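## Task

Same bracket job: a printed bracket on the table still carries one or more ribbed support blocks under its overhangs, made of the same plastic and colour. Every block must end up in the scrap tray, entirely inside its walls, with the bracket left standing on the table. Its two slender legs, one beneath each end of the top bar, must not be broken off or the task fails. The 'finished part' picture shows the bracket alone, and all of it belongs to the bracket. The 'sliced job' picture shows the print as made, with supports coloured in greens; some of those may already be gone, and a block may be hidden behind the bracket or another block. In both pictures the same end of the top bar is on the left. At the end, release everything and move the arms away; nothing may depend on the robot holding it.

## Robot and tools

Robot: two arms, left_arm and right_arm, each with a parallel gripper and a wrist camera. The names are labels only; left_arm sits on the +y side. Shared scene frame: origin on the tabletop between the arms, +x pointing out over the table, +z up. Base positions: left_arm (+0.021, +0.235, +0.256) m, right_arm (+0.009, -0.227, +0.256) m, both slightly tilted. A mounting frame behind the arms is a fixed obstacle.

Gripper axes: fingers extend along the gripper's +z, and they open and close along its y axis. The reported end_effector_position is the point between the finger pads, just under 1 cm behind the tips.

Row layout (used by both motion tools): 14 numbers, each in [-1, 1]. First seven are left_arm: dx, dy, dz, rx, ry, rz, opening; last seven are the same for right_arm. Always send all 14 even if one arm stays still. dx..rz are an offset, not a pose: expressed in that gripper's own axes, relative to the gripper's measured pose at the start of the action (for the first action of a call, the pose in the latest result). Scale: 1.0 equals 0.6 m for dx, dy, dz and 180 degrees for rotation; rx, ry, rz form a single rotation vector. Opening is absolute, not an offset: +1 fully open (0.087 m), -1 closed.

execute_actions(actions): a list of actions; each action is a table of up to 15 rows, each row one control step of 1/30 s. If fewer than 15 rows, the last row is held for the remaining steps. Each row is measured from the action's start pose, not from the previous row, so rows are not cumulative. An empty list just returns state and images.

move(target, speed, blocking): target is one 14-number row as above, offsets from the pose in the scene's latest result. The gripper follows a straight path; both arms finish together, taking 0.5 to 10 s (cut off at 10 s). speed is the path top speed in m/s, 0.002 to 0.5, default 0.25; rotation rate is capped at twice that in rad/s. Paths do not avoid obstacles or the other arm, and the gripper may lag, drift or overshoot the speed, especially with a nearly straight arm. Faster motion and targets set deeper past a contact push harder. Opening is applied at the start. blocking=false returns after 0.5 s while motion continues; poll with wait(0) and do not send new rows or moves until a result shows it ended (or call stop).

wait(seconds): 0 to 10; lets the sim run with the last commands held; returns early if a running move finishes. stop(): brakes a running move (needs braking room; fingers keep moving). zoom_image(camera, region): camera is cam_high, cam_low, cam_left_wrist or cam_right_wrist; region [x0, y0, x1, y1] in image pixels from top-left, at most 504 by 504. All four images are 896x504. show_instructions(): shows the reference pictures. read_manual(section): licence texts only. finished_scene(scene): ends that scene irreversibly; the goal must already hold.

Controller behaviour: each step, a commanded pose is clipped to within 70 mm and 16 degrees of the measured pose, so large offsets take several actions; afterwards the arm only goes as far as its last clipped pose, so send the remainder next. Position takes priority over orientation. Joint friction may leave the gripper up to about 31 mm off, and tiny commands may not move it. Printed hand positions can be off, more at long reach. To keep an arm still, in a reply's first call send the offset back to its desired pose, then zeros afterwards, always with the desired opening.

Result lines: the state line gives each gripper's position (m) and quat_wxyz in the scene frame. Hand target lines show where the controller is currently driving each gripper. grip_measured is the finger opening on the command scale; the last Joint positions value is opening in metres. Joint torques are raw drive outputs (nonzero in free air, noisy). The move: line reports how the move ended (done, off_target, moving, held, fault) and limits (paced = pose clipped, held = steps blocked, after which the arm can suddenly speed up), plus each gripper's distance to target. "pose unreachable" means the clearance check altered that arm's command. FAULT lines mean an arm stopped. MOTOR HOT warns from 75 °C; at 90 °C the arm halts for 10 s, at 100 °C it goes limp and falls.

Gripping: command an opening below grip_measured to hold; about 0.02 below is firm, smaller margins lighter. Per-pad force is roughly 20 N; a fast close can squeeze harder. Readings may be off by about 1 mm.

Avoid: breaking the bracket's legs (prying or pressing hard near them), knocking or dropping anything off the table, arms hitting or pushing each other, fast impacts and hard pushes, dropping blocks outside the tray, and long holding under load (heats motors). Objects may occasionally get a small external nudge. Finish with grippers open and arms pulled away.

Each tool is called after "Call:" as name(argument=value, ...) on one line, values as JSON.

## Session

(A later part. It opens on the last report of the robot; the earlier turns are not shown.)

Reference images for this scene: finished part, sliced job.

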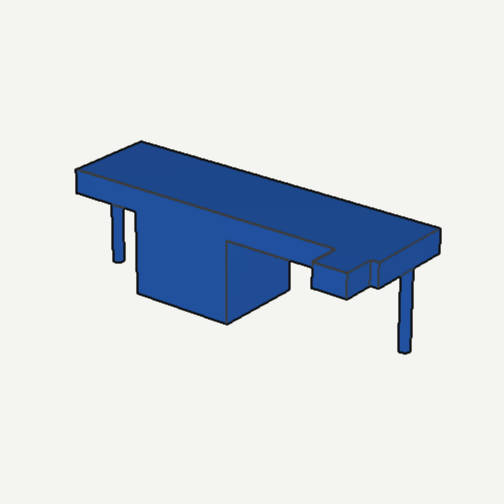

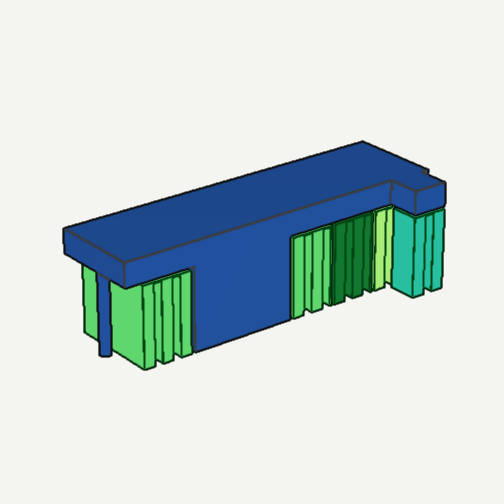

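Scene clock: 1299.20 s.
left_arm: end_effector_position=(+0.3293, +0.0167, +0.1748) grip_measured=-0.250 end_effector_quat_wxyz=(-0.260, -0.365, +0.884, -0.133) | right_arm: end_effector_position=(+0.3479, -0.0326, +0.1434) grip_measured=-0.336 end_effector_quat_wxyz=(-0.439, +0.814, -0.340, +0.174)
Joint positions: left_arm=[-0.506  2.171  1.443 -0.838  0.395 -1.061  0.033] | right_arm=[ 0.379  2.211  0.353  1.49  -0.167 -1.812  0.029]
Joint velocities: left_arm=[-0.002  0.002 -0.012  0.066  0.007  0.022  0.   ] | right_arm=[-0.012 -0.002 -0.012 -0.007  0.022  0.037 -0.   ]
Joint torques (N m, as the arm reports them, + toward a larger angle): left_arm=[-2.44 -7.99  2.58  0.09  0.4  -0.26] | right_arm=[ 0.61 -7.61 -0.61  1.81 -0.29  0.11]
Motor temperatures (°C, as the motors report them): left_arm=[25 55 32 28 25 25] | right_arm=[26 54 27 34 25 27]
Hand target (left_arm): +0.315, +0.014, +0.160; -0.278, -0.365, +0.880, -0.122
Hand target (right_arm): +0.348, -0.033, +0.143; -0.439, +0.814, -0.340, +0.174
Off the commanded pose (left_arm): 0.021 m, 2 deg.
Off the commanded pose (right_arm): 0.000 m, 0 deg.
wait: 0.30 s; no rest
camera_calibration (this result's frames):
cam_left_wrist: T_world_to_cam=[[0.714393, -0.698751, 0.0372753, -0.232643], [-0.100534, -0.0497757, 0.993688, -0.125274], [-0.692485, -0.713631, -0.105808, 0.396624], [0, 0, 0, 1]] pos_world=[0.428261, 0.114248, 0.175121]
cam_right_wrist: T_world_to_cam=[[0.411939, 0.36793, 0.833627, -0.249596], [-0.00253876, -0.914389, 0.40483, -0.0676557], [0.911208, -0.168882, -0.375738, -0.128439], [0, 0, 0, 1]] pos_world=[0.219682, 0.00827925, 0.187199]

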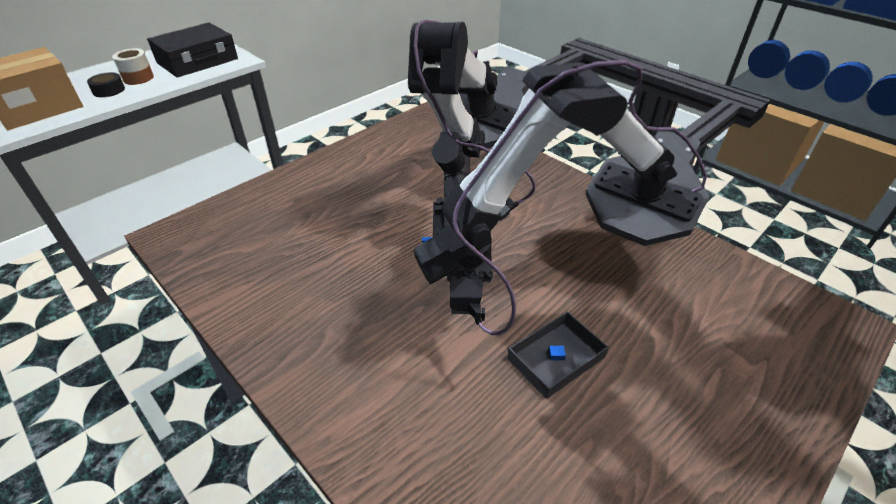

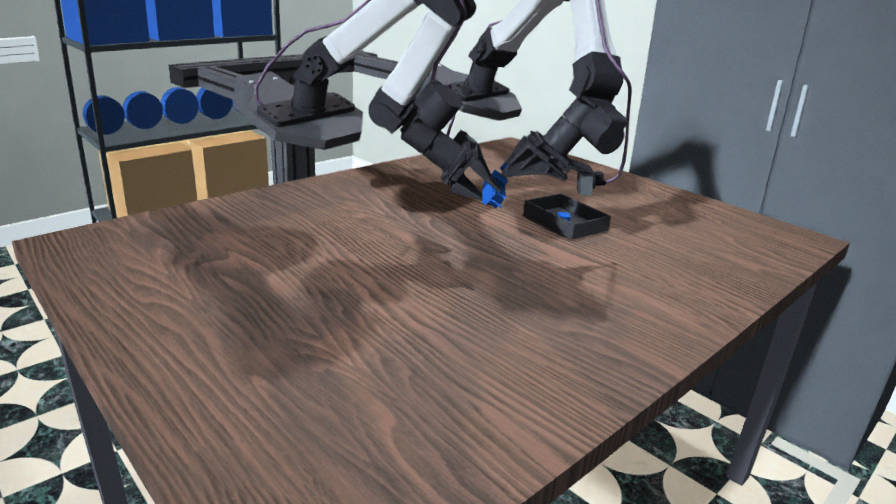

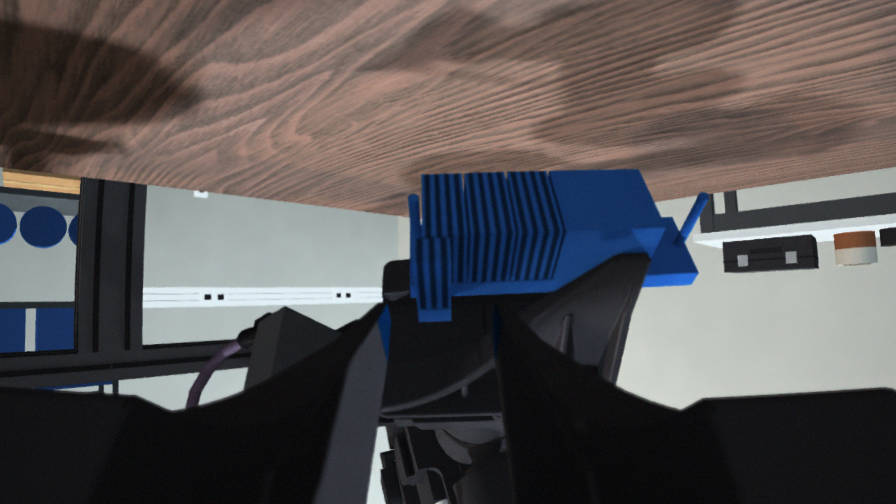

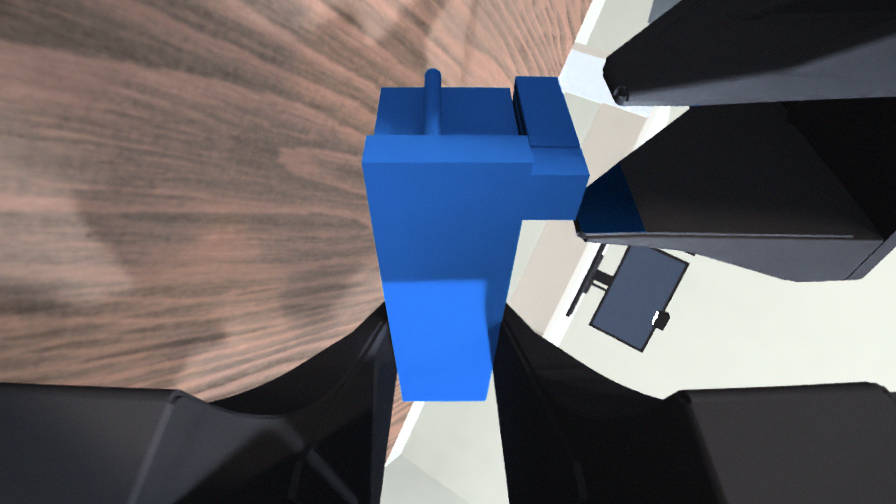

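Call:
execute_actions(actions=[])

Scene clock: 1313.43 s.
left_arm: end_effector_position=(+0.3299, +0.0165, +0.1746) grip_measured=-0.250 end_effector_quat_wxyz=(-0.259, -0.365, +0.884, -0.134) | right_arm: end_effector_position=(+0.3479, -0.0326, +0.1434) grip_measured=-0.336 end_effector_quat_wxyz=(-0.439, +0.814, -0.340, +0.174)
Joint positions: left_arm=[-0.506  2.171  1.443 -0.835  0.395 -1.062  0.033] | right_arm=[ 0.379  2.211  0.353  1.49  -0.167 -1.812  0.029]
Joint velocities: left_arm=[ 0.007 -0.012  0.007 -0.022  0.037  0.022 -0.   ] | right_arm=[-0.017  0.007 -0.017  0.066 -0.007 -0.037 -0.001]
Joint torques (N m, as the arm reports them, + toward a larger angle): left_arm=[-2.38 -8.08  2.54  0.09  0.37 -0.21] | right_arm=[ 0.58 -7.64 -0.42  1.81 -0.28  0.08]
Motor temperatures (°C, as the motors report them): left_arm=[26 53 32 28 25 25] | right_arm=[26 53 27 35 25 27]
Hand target (left_arm): +0.315, +0.015, +0.160; -0.278, -0.365, +0.880, -0.122
Hand target (right_arm): +0.348, -0.033, +0.143; -0.439, +0.814, -0.340, +0.174
Off the commanded pose (left_arm): 0.021 m, 3 deg.
Off the commanded pose (right_arm): 0.000 m, 0 deg.
camera_calibration (this result's frames):
cam_left_wrist: T_world_to_cam=[[0.71483, -0.698168, 0.0397574, -0.233828], [-0.103191, -0.049081, 0.99345, -0.124104], [-0.691643, -0.71425, -0.107129, 0.396821], [0, 0, 0, 1]] pos_world=[0.4288, 0.114087, 0.175099]
cam_right_wrist: T_world_to_cam=[[0.411939, 0.36793, 0.833627, -0.249596], [-0.00253876, -0.914389, 0.40483, -0.0676557], [0.911208, -0.168882, -0.375738, -0.128439], [0, 0, 0, 1]] pos_world=[0.219682, 0.00827925, 0.187199]

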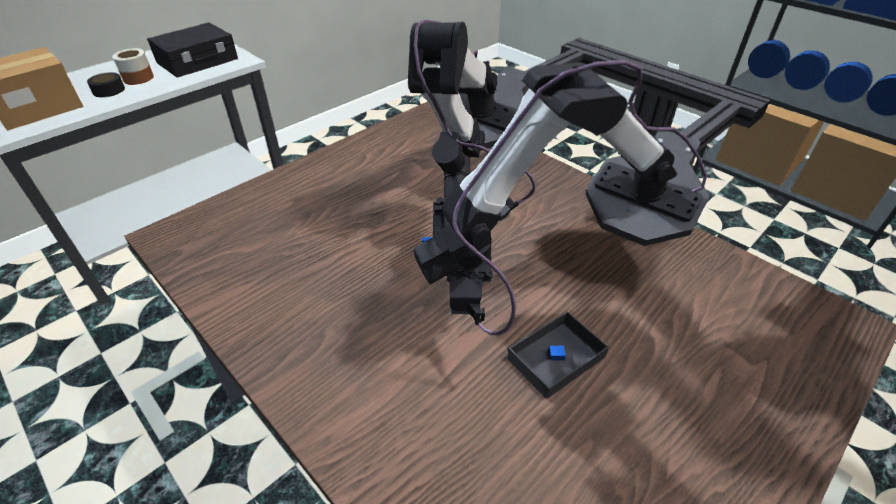

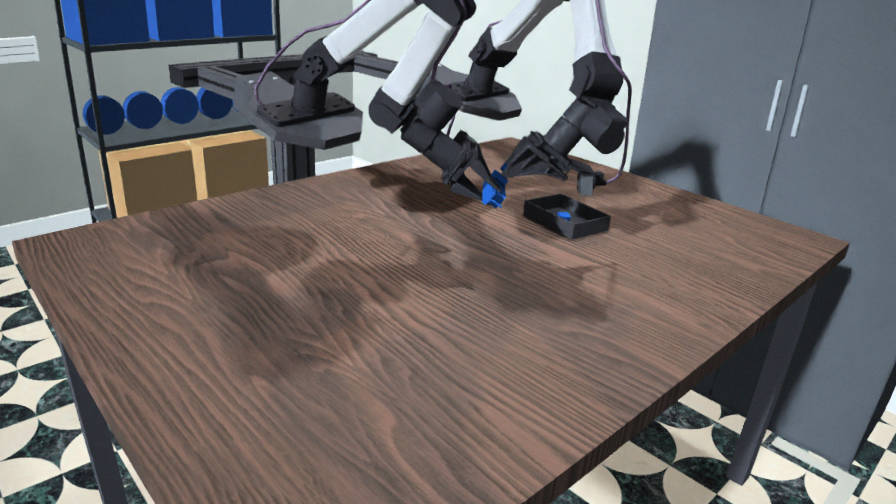

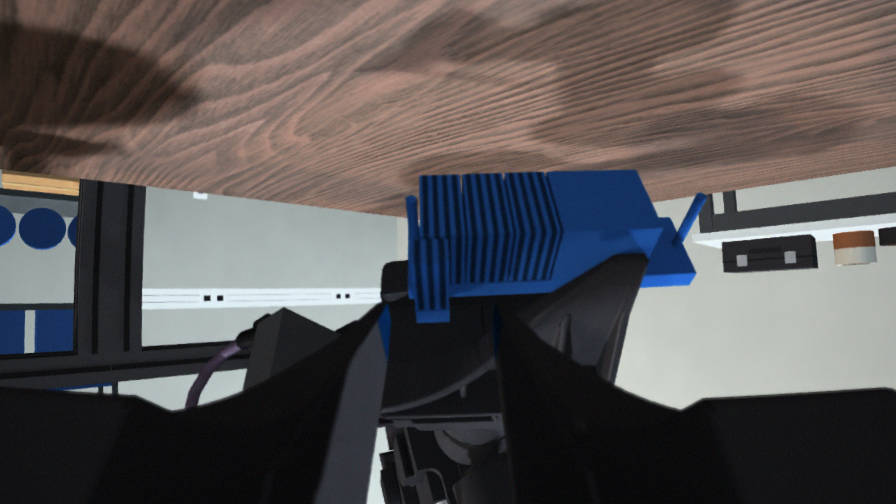

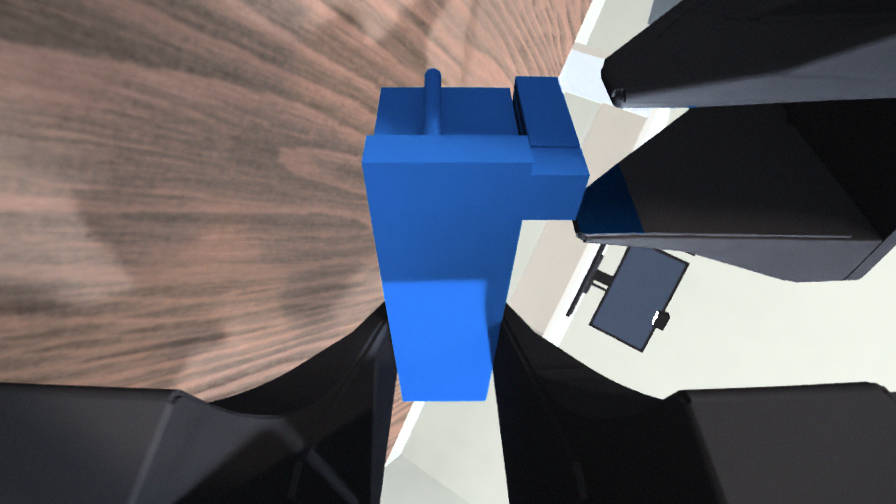

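Call:
execute_actions(actions=[[[-0.0046,0.0123,0.0244,-0.0109,0.0063,-0.0052,-0.25,0,0,0,0,0,0,-0.39],[-0.005,0.0118,0.025,-0.0104,0.0063,-0.0051,-0.25,0,0,0,0,0,0,-0.39],[-0.0054,0.0113,0.0256,-0.01,0.0062,-0.0049,-0.25,0,0,0,0,0,0,-0.39],[-0.0058,0.0108,0.0261,-0.0096,0.0062,-0.0048,-0.25,0,0,0,0,0,0,-0.39],[-0.0062,0.0102,0.0267,-0.0092,0.0062,-0.0046,-0.25,0,0,0,0,0,0,-0.39],[-0.0065,0.0097,0.0273,-0.0087,0.0062,-0.0044,-0.25,0,0,0,0,0,0,-0.39],[-0.0069,0.0092,0.0279,-0.0083,0.0062,-0.0043,-0.25,0,0,0,0,0,0,-0.39],[-0.0073,0.0087,0.0285,-0.0079,0.0061,-0.0041,-0.25,0,0,0,0,0,0,-0.39],[-0.0077,0.0082,0.029,-0.0075,0.0061,-0.004,-0.25,0,0,0,0,0,0,-0.39],[-0.0081,0.0076,0.0296,-0.007,0.0061,-0.0038,-0.25,0,0,0,0,0,0,-0.39]]])

Scene clock: 1407.47 s.
left_arm: end_effector_position=(+0.3254, +0.0168, +0.1673) grip_measured=-0.250 end_effector_quat_wxyz=(-0.266, -0.366, +0.883, -0.127) | right_arm: end_effector_position=(+0.3479, -0.0326, +0.1434) grip_measured=-0.336 end_effector_quat_wxyz=(-0.439, +0.814, -0.340, +0.174)
Joint positions: left_arm=[-0.506  2.194  1.443 -0.833  0.395 -1.062  0.033] | right_arm=[ 0.379  2.211  0.353  1.49  -0.167 -1.812  0.029]
Joint velocities: left_arm=[-0.002 -0.002 -0.017 -0.007 -0.007 -0.037  0.   ] | right_arm=[ 0.002  0.002 -0.002  0.007  0.007  0.037  0.   ]
Joint torques (N m, as the arm reports them, + toward a larger angle): left_arm=[-1.47 -8.7   4.56  0.05  0.36 -0.17] | right_arm=[ 0.6  -7.55 -0.55  1.82 -0.28  0.09]
Motor temperatures (°C, as the motors report them): left_arm=[26 50 31 27 26 25] | right_arm=[26 49 26 38 25 27]
Hand target (left_arm): +0.323, +0.015, +0.157; -0.272, -0.366, +0.881, -0.126
Hand target (right_arm): +0.348, -0.033, +0.143; -0.439, +0.814, -0.340, +0.174
Off the commanded pose (left_arm): 0.011 m, 1 deg.
Off the commanded pose (right_arm): 0.000 m, 0 deg.
camera_calibration (this result's frames):
cam_left_wrist: T_world_to_cam=[[0.713197, -0.700652, 0.0209028, -0.226364], [-0.0833501, -0.0551584, 0.994993, -0.123908], [-0.695991, -0.711368, -0.0977382, 0.392892], [0, 0, 0, 1]] pos_world=[0.424564, 0.114054, 0.166419]
cam_right_wrist: T_world_to_cam=[[0.411939, 0.36793, 0.833627, -0.249596], [-0.00253876, -0.914389, 0.40483, -0.0676557], [0.911208, -0.168882, -0.375738, -0.128439], [0, 0, 0, 1]] pos_world=[0.219682, 0.00827925, 0.187199]

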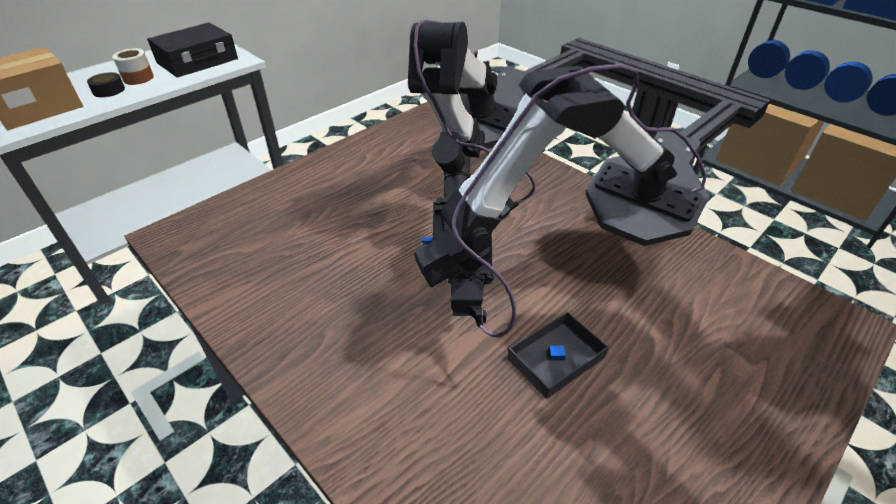

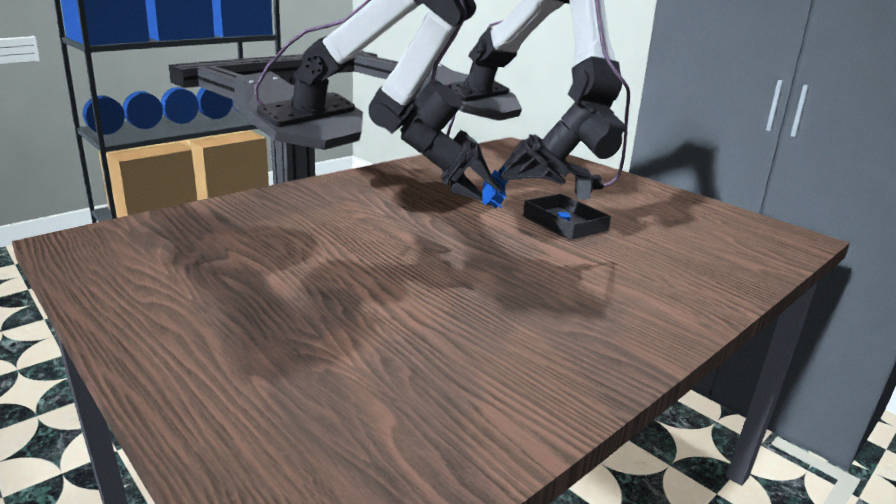

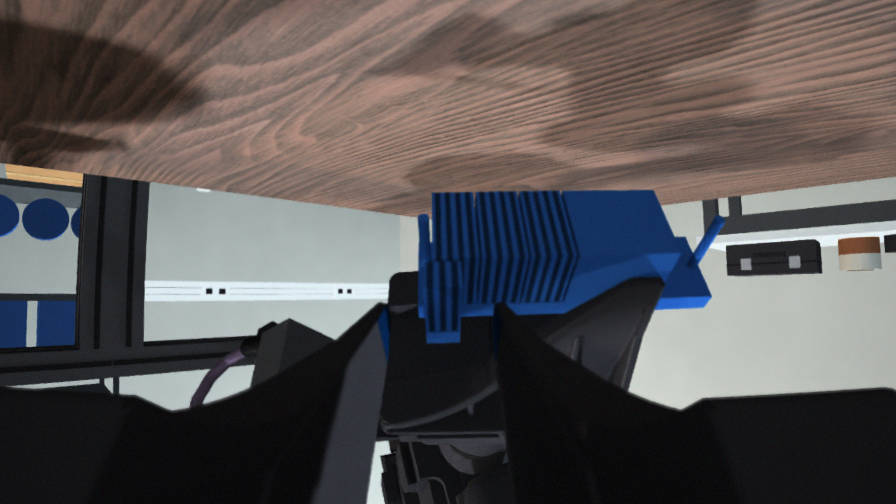

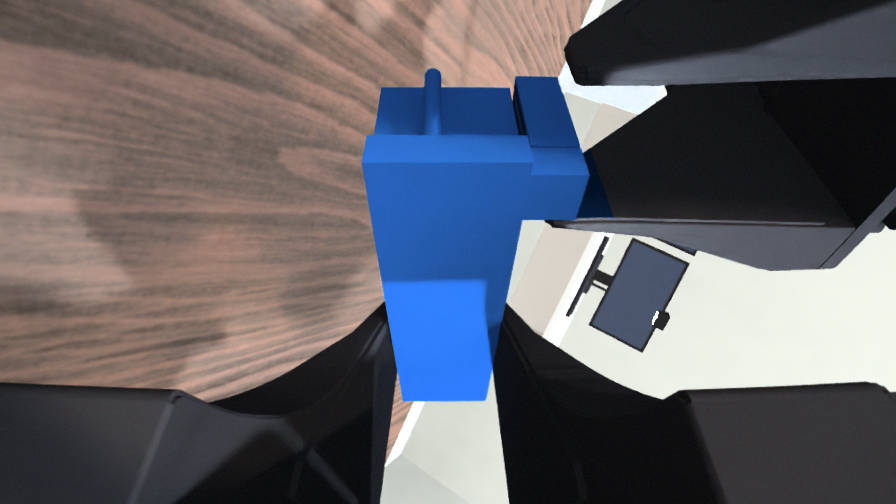

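Call:
execute_actions(actions=[[[-0.0008,-0.0013,0.0001,0.001,-0.0006,0.0005,-0.25,0,0,0,0,0,0,-0.39],[-0.0015,-0.0025,0.0003,0.002,-0.0011,0.001,-0.25,0,0,0,0,0,0,-0.39],[-0.0023,-0.0038,0.0004,0.0031,-0.0017,0.0015,-0.25,0,0,0,0,0,0,-0.39],[-0.003,-0.005,0.0005,0.0041,-0.0023,0.002,-0.25,0,0,0,0,0,0,-0.39],[-0.0038,-0.0063,0.0007,0.0051,-0.0029,0.0025,-0.25,0,0,0,0,0,0,-0.39]]])

Scene clock: 1422.63 s.
left_arm: end_effector_position=(+0.3256, +0.0167, +0.1672) grip_measured=-0.250 end_effector_quat_wxyz=(-0.266, -0.366, +0.883, -0.128) | right_arm: end_effector_position=(+0.3479, -0.0326, +0.1434) grip_measured=-0.336 end_effector_quat_wxyz=(-0.439, +0.814, -0.340, +0.174)
Joint positions: left_arm=[-0.506  2.194  1.443 -0.832  0.395 -1.062  0.033] | right_arm=[ 0.379  2.211  0.353  1.49  -0.167 -1.812  0.029]
Joint velocities: left_arm=[-0.002 -0.012 -0.012 -0.037 -0.037  0.007  0.001] | right_arm=[ 0.002 -0.027 -0.007 -0.051 -0.007 -0.007  0.001]
Joint torques (N m, as the arm reports them, + toward a larger angle): left_arm=[ -1.52 -10.77   4.75   0.06   0.31  -0.15] | right_arm=[ 0.59 -7.55 -0.42  1.82 -0.28  0.09]
Motor temperatures (°C, as the motors report them): left_arm=[26 51 31 27 26 25] | right_arm=[26 49 26 38 25 27]
Hand target (left_arm): +0.329, +0.015, +0.166; -0.259, -0.365, +0.884, -0.134
Hand target (right_arm): +0.348, -0.033, +0.143; -0.439, +0.814, -0.340, +0.174
Off the commanded pose (left_arm): 0.004 m, 1 deg.
Off the commanded pose (right_arm): 0.000 m, 0 deg.
camera_calibration (this result's frames):
cam_left_wrist: T_world_to_cam=[[0.713294, -0.700522, 0.0219124, -0.226785], [-0.0844132, -0.054831, 0.994921, -0.123456], [-0.695763, -0.711521, -0.098244, 0.392993], [0, 0, 0, 1]] pos_world=[0.424773, 0.113986, 0.166408]
cam_right_wrist: T_world_to_cam=[[0.411939, 0.36793, 0.833627, -0.249596], [-0.00253876, -0.914389, 0.40483, -0.0676557], [0.911208, -0.168882, -0.375738, -0.128439], [0, 0, 0, 1]] pos_world=[0.219682, 0.00827925, 0.187199]

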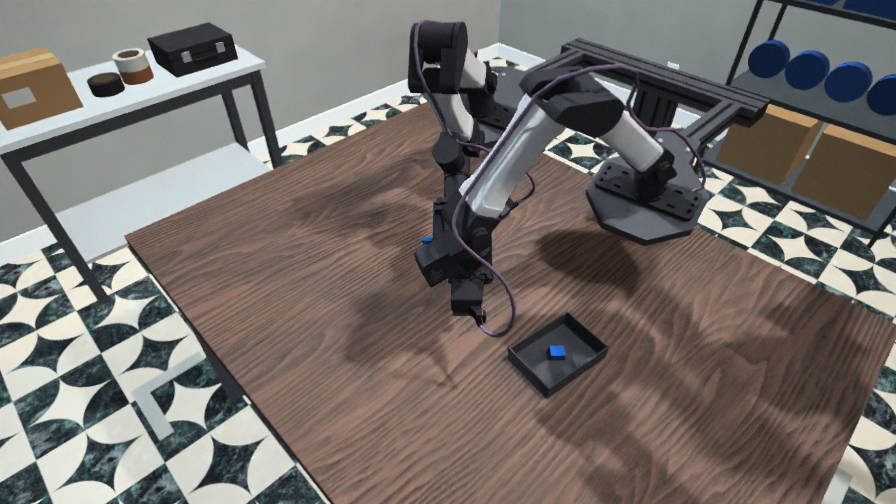

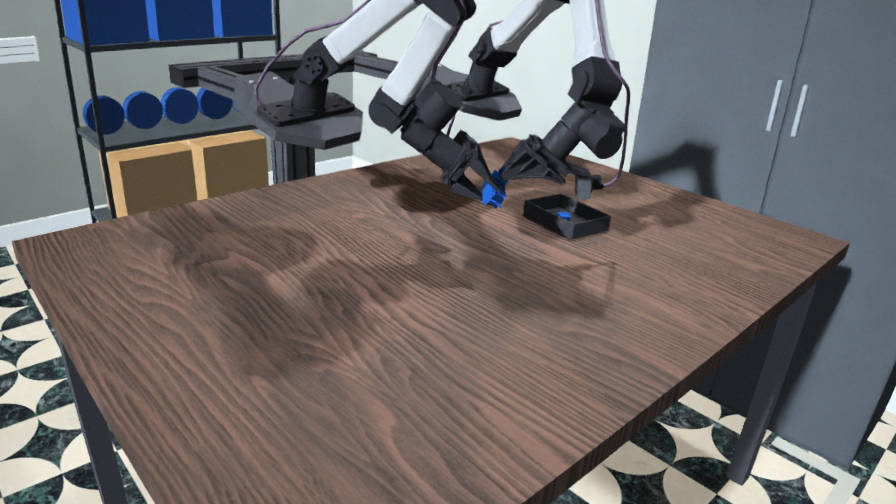

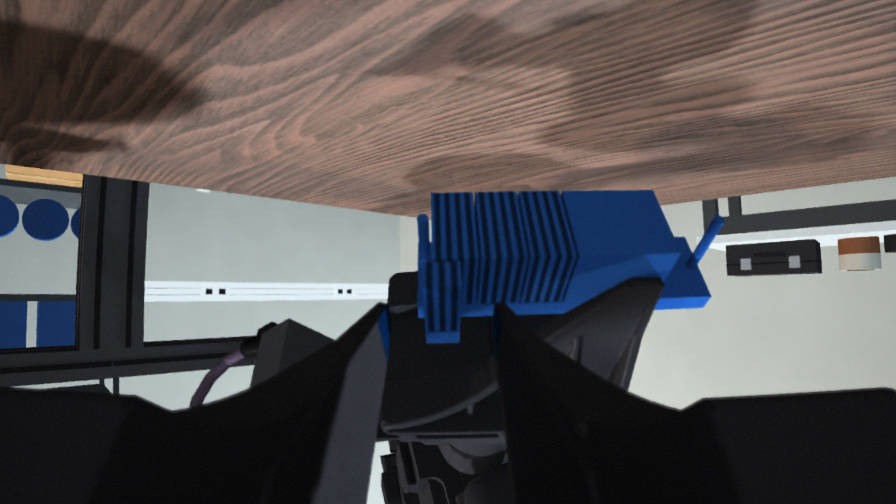

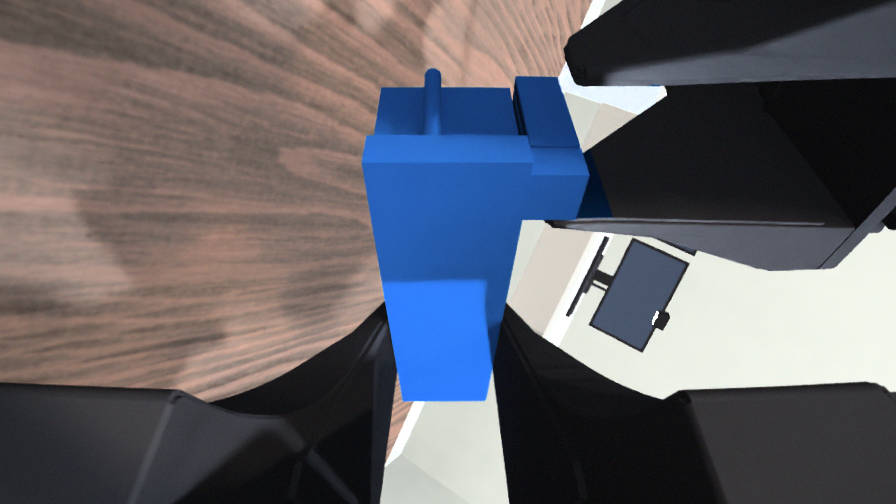

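Call:
execute_actions(actions=[[[-0.0038,-0.0063,0.0007,0.0077,-0.0043,0.0037,-0.25,0,0,0,0,0,0,-0.39]],[[-0.0038,-0.0063,0.0007,0.0077,-0.0043,0.0037,-0.25,0,0,0,0,0,0,-0.39]]])

Scene clock: 1472.53 s.
left_arm: end_effector_position=(+0.3314, +0.0145, +0.1651) grip_measured=-0.250 end_effector_quat_wxyz=(-0.255, -0.364, +0.885, -0.137) | right_arm: end_effector_position=(+0.3479, -0.0326, +0.1434) grip_measured=-0.336 end_effector_quat_wxyz=(-0.439, +0.814, -0.340, +0.174)
Joint positions: left_arm=[-0.506  2.194  1.443 -0.802  0.395 -1.062  0.033] | right_arm=[ 0.379  2.211  0.353  1.49  -0.167 -1.812  0.029]
Joint velocities: left_arm=[-0.007  0.012  0.017 -0.007  0.022 -0.007 -0.   ] | right_arm=[-0.007  0.017 -0.002 -0.022  0.007  0.037 -0.   ]
Joint torques (N m, as the arm reports them, + toward a larger angle): left_arm=[ -1.51 -11.37   3.66   0.09   0.31  -0.19] | right_arm=[ 0.66 -7.57 -0.56  1.83 -0.29  0.1 ]
Motor temperatures (°C, as the motors report them): left_arm=[26 57 32 26 25 25] | right_arm=[26 48 26 39 25 27]
Hand target (left_arm): +0.332, +0.014, +0.165; -0.250, -0.364, +0.886, -0.142
Hand target (right_arm): +0.348, -0.033, +0.143; -0.439, +0.814, -0.340, +0.174
Off the commanded pose (left_arm): 0.001 m, 1 deg.
Off the commanded pose (right_arm): 0.000 m, 0 deg.
camera_calibration (this result's frames):
cam_left_wrist: T_world_to_cam=[[0.715411, -0.697064, 0.0478423, -0.237444], [-0.111689, -0.0464991, 0.992655, -0.111708], [-0.68972, -0.715499, -0.111121, 0.395454], [0, 0, 0, 1]] pos_world=[0.430146, 0.112239, 0.166191]
cam_right_wrist: T_world_to_cam=[[0.411939, 0.36793, 0.833627, -0.249596], [-0.00253876, -0.914389, 0.40483, -0.0676557], [0.911208, -0.168882, -0.375738, -0.128439], [0, 0, 0, 1]] pos_world=[0.219682, 0.00827925, 0.187199]

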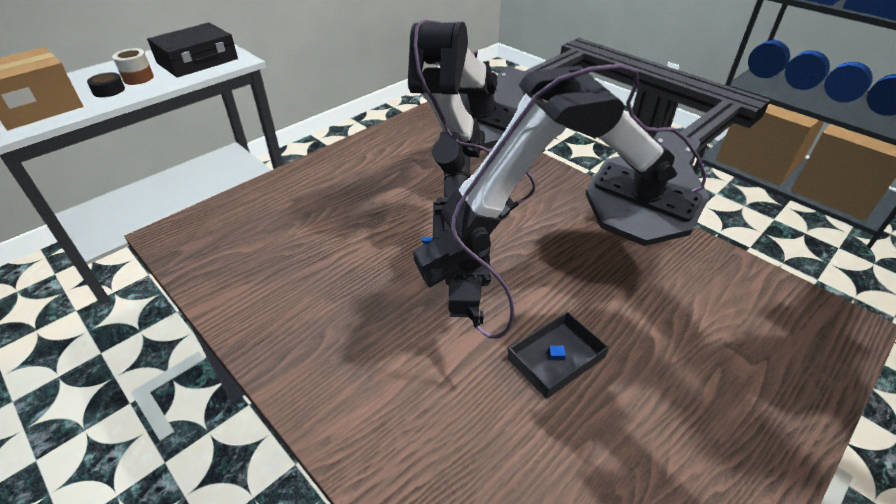

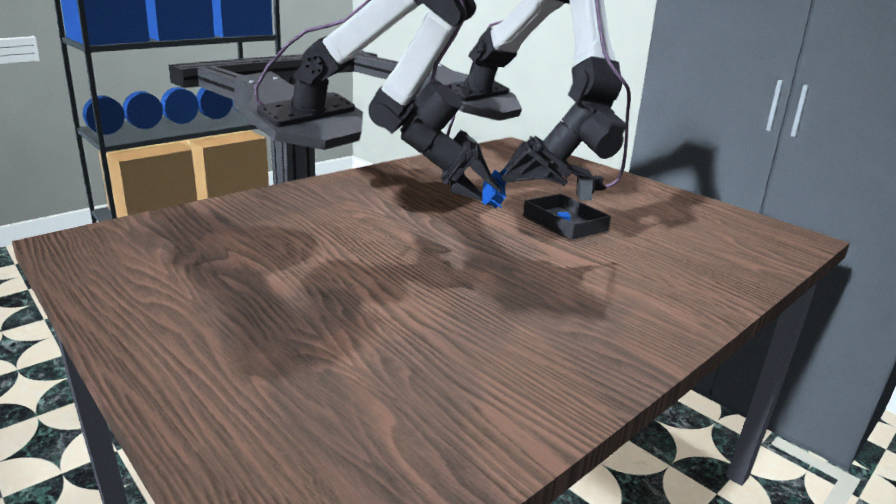

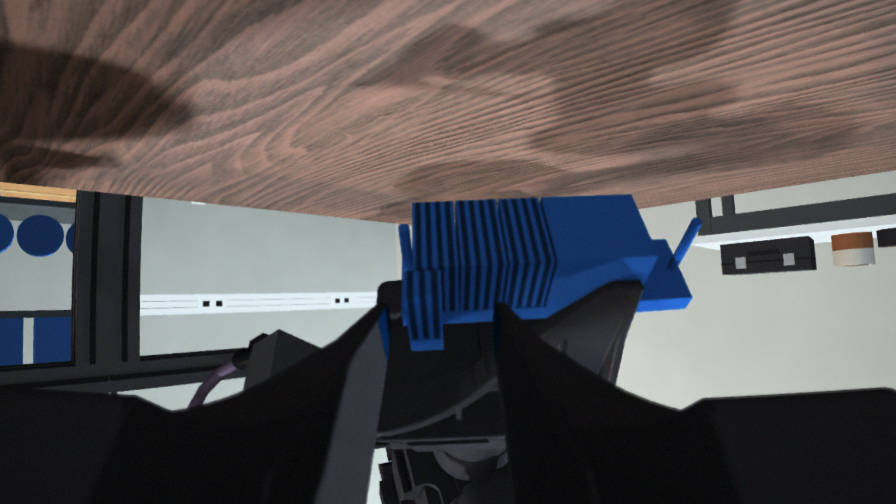

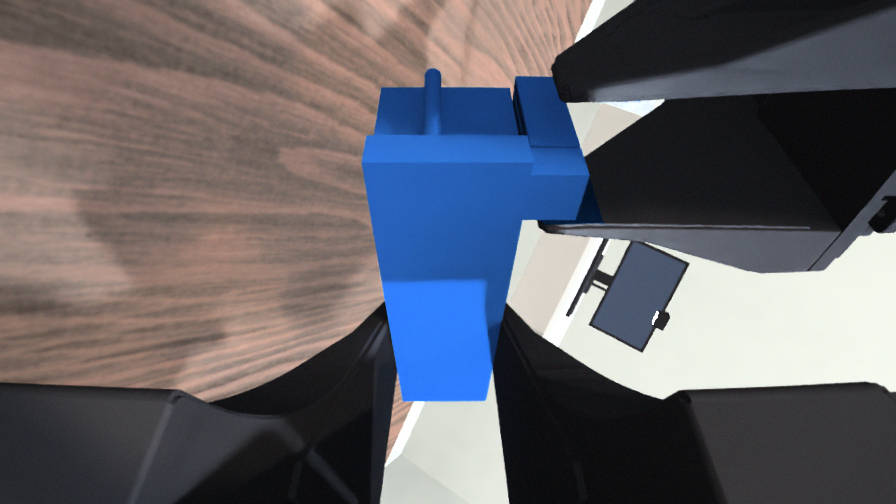

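Call:
execute_actions(actions=[[[-0.0015,0.0015,0.0056,-0.0012,0.0011,-0.0007,-0.25,0,0,0,0,0,0,-0.39],[-0.003,0.0029,0.0111,-0.0025,0.0022,-0.0014,-0.25,0,0,0,0,0,0,-0.39],[-0.0045,0.0044,0.0167,-0.0037,0.0034,-0.002,-0.25,0,0,0,0,0,0,-0.39],[-0.0048,0.0047,0.0178,-0.004,0.0036,-0.0022,-0.25,0,0,0,0,0,0,-0.39],[-0.0051,0.005,0.0189,-0.0042,0.0038,-0.0023,-0.25,0,0,0,0,0,0,-0.39],[-0.0054,0.0053,0.02,-0.0045,0.004,-0.0024,-0.25,0,0,0,0,0,0,-0.39],[-0.0057,0.0055,0.0211,-0.0047,0.0043,-0.0026,-0.25,0,0,0,0,0,0,-0.39],[-0.006,0.0058,0.0222,-0.005,0.0045,-0.0027,-0.25,0,0,0,0,0,0,-0.39],[-0.0063,0.0061,0.0234,-0.0052,0.0047,-0.0029,-0.25,0,0,0,0,0,0,-0.39],[-0.0066,0.0064,0.0245,-0.0055,0.0049,-0.003,-0.25,0,0,0,0,0,0,-0.39],[-0.0069,0.0067,0.0256,-0.0057,0.0052,-0.0031,-0.25,0,0,0,0,0,0,-0.39],[-0.0072,0.007,0.0267,-0.006,0.0054,-0.0033,-0.25,0,0,0,0,0,0,-0.39],[-0.0075,0.0073,0.0278,-0.0062,0.0056,-0.0034,-0.25,0,0,0,0,0,0,-0.39]]])

Scene clock: 1492.03 s.
left_arm: end_effector_position=(+0.3281, +0.0147, +0.1596) grip_measured=-0.250 end_effector_quat_wxyz=(-0.261, -0.365, +0.884, -0.132) | right_arm: end_effector_position=(+0.3479, -0.0326, +0.1434) grip_measured=-0.336 end_effector_quat_wxyz=(-0.439, +0.814, -0.340, +0.174)
Joint positions: left_arm=[-0.506  2.211  1.443 -0.8    0.395 -1.062  0.033] | right_arm=[ 0.379  2.211  0.353  1.49  -0.167 -1.812  0.029]
Joint velocities: left_arm=[ 0.007  0.081 -0.027  0.022 -0.051  0.066  0.   ] | right_arm=[ 0.002  0.012  0.012  0.007 -0.007  0.022 -0.   ]
Joint torques (N m, as the arm reports them, + toward a larger angle): left_arm=[-1.48 -8.96  4.61  0.08  0.35 -0.14] | right_arm=[ 0.63 -7.61 -0.41  1.81 -0.26  0.09]
Motor temperatures (°C, as the motors report them): left_arm=[25 59 32 26 25 25] | right_arm=[26 48 26 39 25 27]
Hand target (left_arm): +0.325, +0.013, +0.149; -0.267, -0.365, +0.882, -0.130
Hand target (right_arm): +0.348, -0.033, +0.143; -0.439, +0.814, -0.340, +0.174
Off the commanded pose (left_arm): 0.012 m, 1 deg.
Off the commanded pose (right_arm): 0.000 m, 0 deg.
camera_calibration (this result's frames):
cam_left_wrist: T_world_to_cam=[[0.71443, -0.698845, 0.0347055, -0.232234], [-0.0978774, -0.0507016, 0.993906, -0.111284], [-0.692827, -0.713473, -0.104624, 0.392636], [0, 0, 0, 1]] pos_world=[0.427052, 0.112198, 0.159745]
cam_right_wrist: T_world_to_cam=[[0.411939, 0.36793, 0.833627, -0.249596], [-0.00253876, -0.914389, 0.40483, -0.0676557], [0.911208, -0.168882, -0.375738, -0.128439], [0, 0, 0, 1]] pos_world=[0.219682, 0.00827925, 0.187199]

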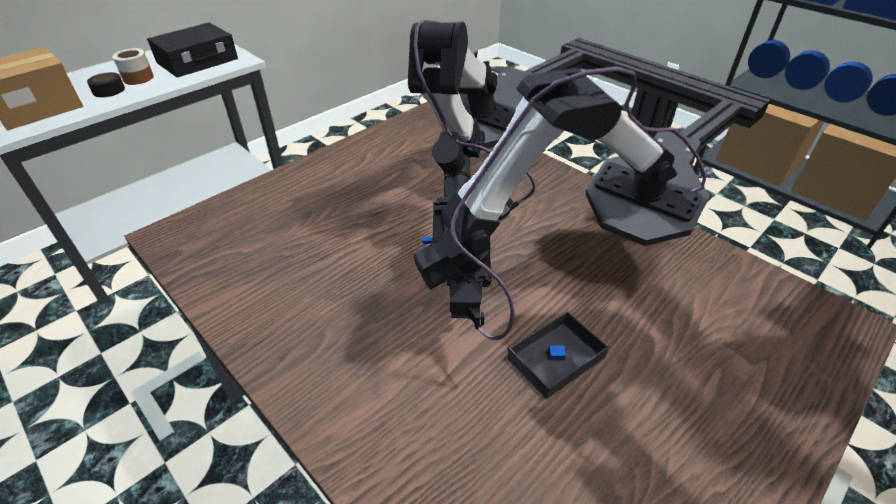

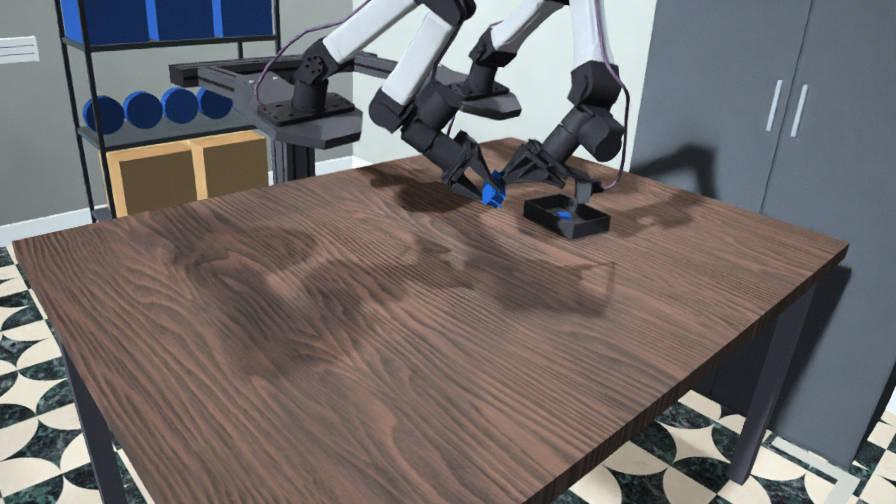

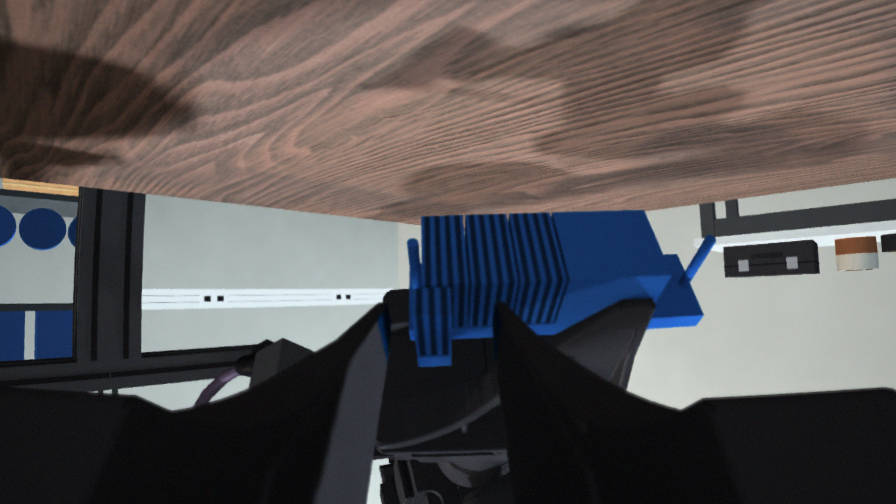

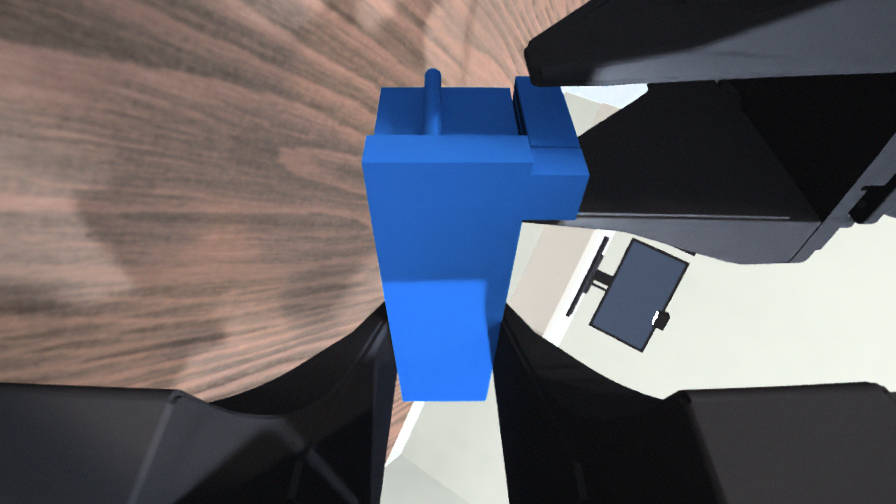

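Call:
execute_actions(actions=[])

Scene clock: 1493.47 s.
left_arm: end_effector_position=(+0.3271, +0.0148, +0.1580) grip_measured=-0.250 end_effector_quat_wxyz=(-0.262, -0.365, +0.884, -0.131) | right_arm: end_effector_position=(+0.3479, -0.0326, +0.1434) grip_measured=-0.336 end_effector_quat_wxyz=(-0.439, +0.814, -0.340, +0.174)
Joint positions: left_arm=[-0.506  2.216  1.443 -0.8    0.395 -1.062  0.033] | right_arm=[ 0.379  2.211  0.353  1.49  -0.167 -1.812  0.029]
Joint velocities: left_arm=[-0.012 -0.007 -0.002  0.022 -0.007  0.022 -0.   ] | right_arm=[ 0.012  0.007  0.012 -0.007  0.051 -0.051  0.   ]
Joint torques (N m, as the arm reports them, + toward a larger angle): left_arm=[-1.53 -8.92  4.52  0.07  0.37 -0.15] | right_arm=[ 0.55 -7.6  -0.51  1.82 -0.26  0.09]
Motor temperatures (°C, as the motors report them): left_arm=[25 59 32 26 25 25] | right_arm=[26 48 26 39 25 27]
Hand target (left_arm): +0.325, +0.013, +0.149; -0.267, -0.365, +0.882, -0.130
Hand target (right_arm): +0.348, -0.033, +0.143; -0.439, +0.814, -0.340, +0.174
Off the commanded pose (left_arm): 0.010 m, 1 deg.
Off the commanded pose (right_arm): 0.000 m, 0 deg.
camera_calibration (this result's frames):
cam_left_wrist: T_world_to_cam=[[0.714091, -0.699381, 0.0306647, -0.230629], [-0.0936261, -0.052002, 0.994248, -0.111258], [-0.693764, -0.712855, -0.102614, 0.391796], [0, 0, 0, 1]] pos_world=[0.426087, 0.11221, 0.157894]
cam_right_wrist: T_world_to_cam=[[0.411939, 0.36793, 0.833627, -0.249596], [-0.00253876, -0.914389, 0.40483, -0.0676557], [0.911208, -0.168882, -0.375738, -0.128439], [0, 0, 0, 1]] pos_world=[0.219682, 0.00827925, 0.187199]

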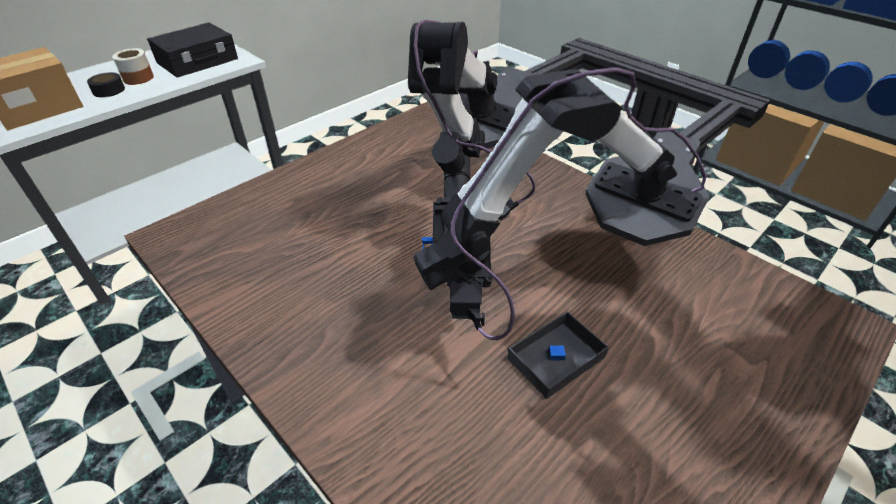

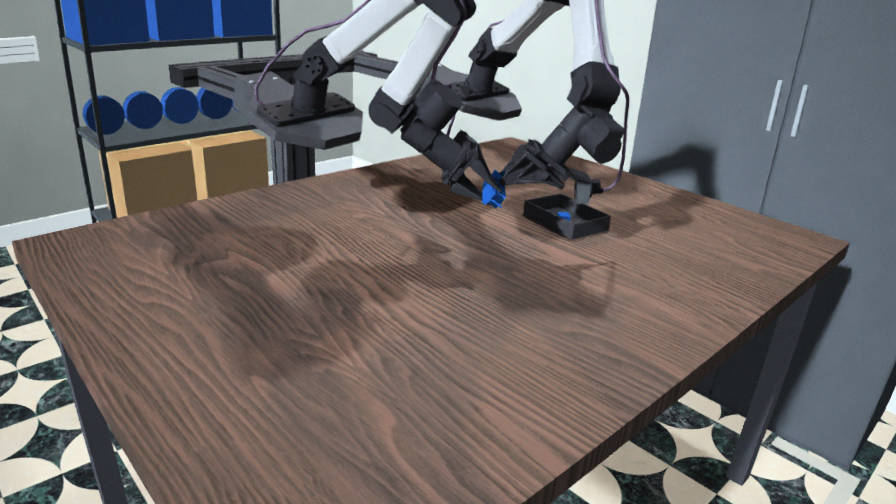

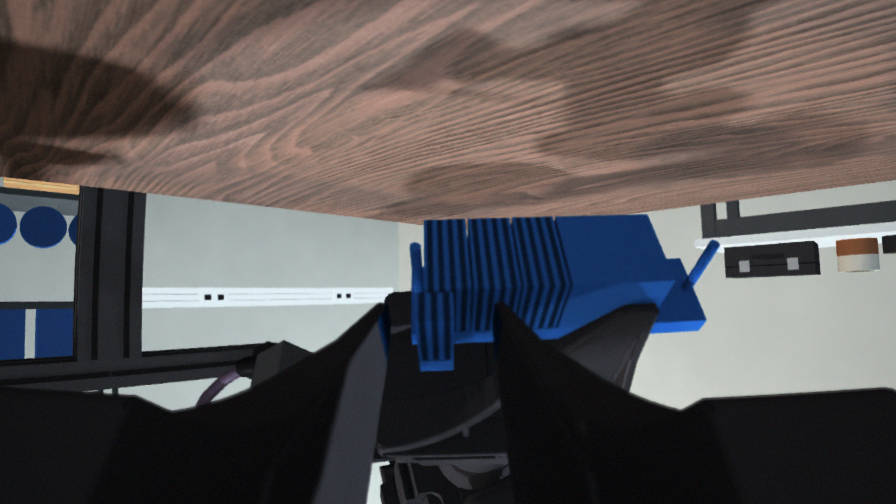

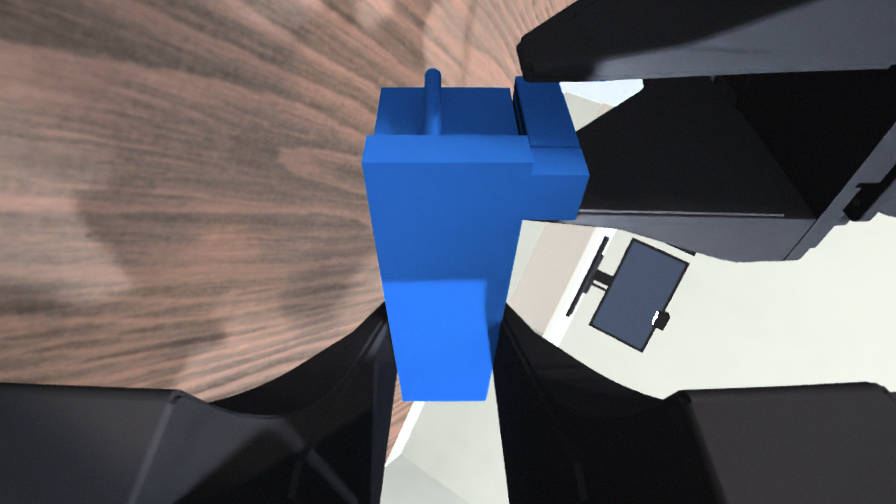

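Call:
zoom_image(camera="cam_left_wrist", region=[340, 200, 560, 400])

Call:
zoom_image(camera="cam_right_wrist", region=[400, 0, 700, 260])

Region (340, 200, 560, 400) of cam_left_wrist's 896x504 image, scaled by 2.291, with more detail than that image has; it fills the top 458 rows of this view, and the rest is white.

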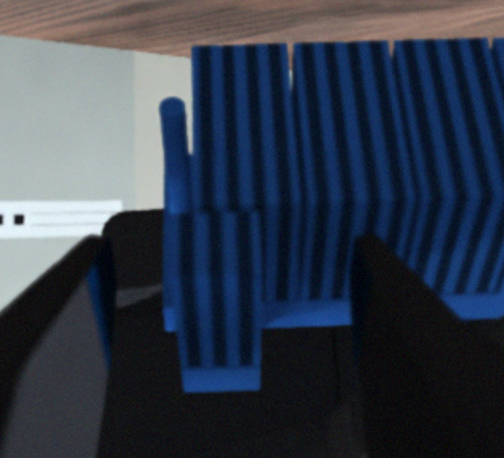

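Region (400, 0, 700, 260) of cam_right_wrist's 896x504 image, scaled by 1.680, with more detail than that image has; it fills the top 437 rows of this view, and the rest is white.

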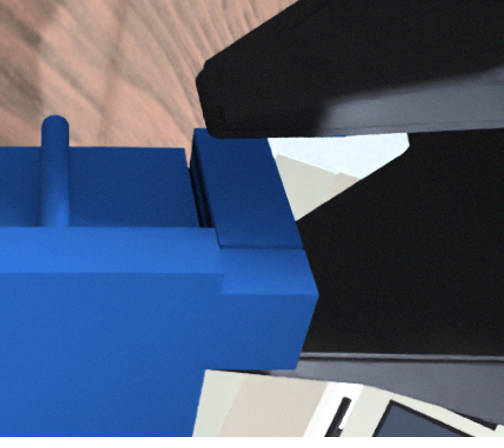

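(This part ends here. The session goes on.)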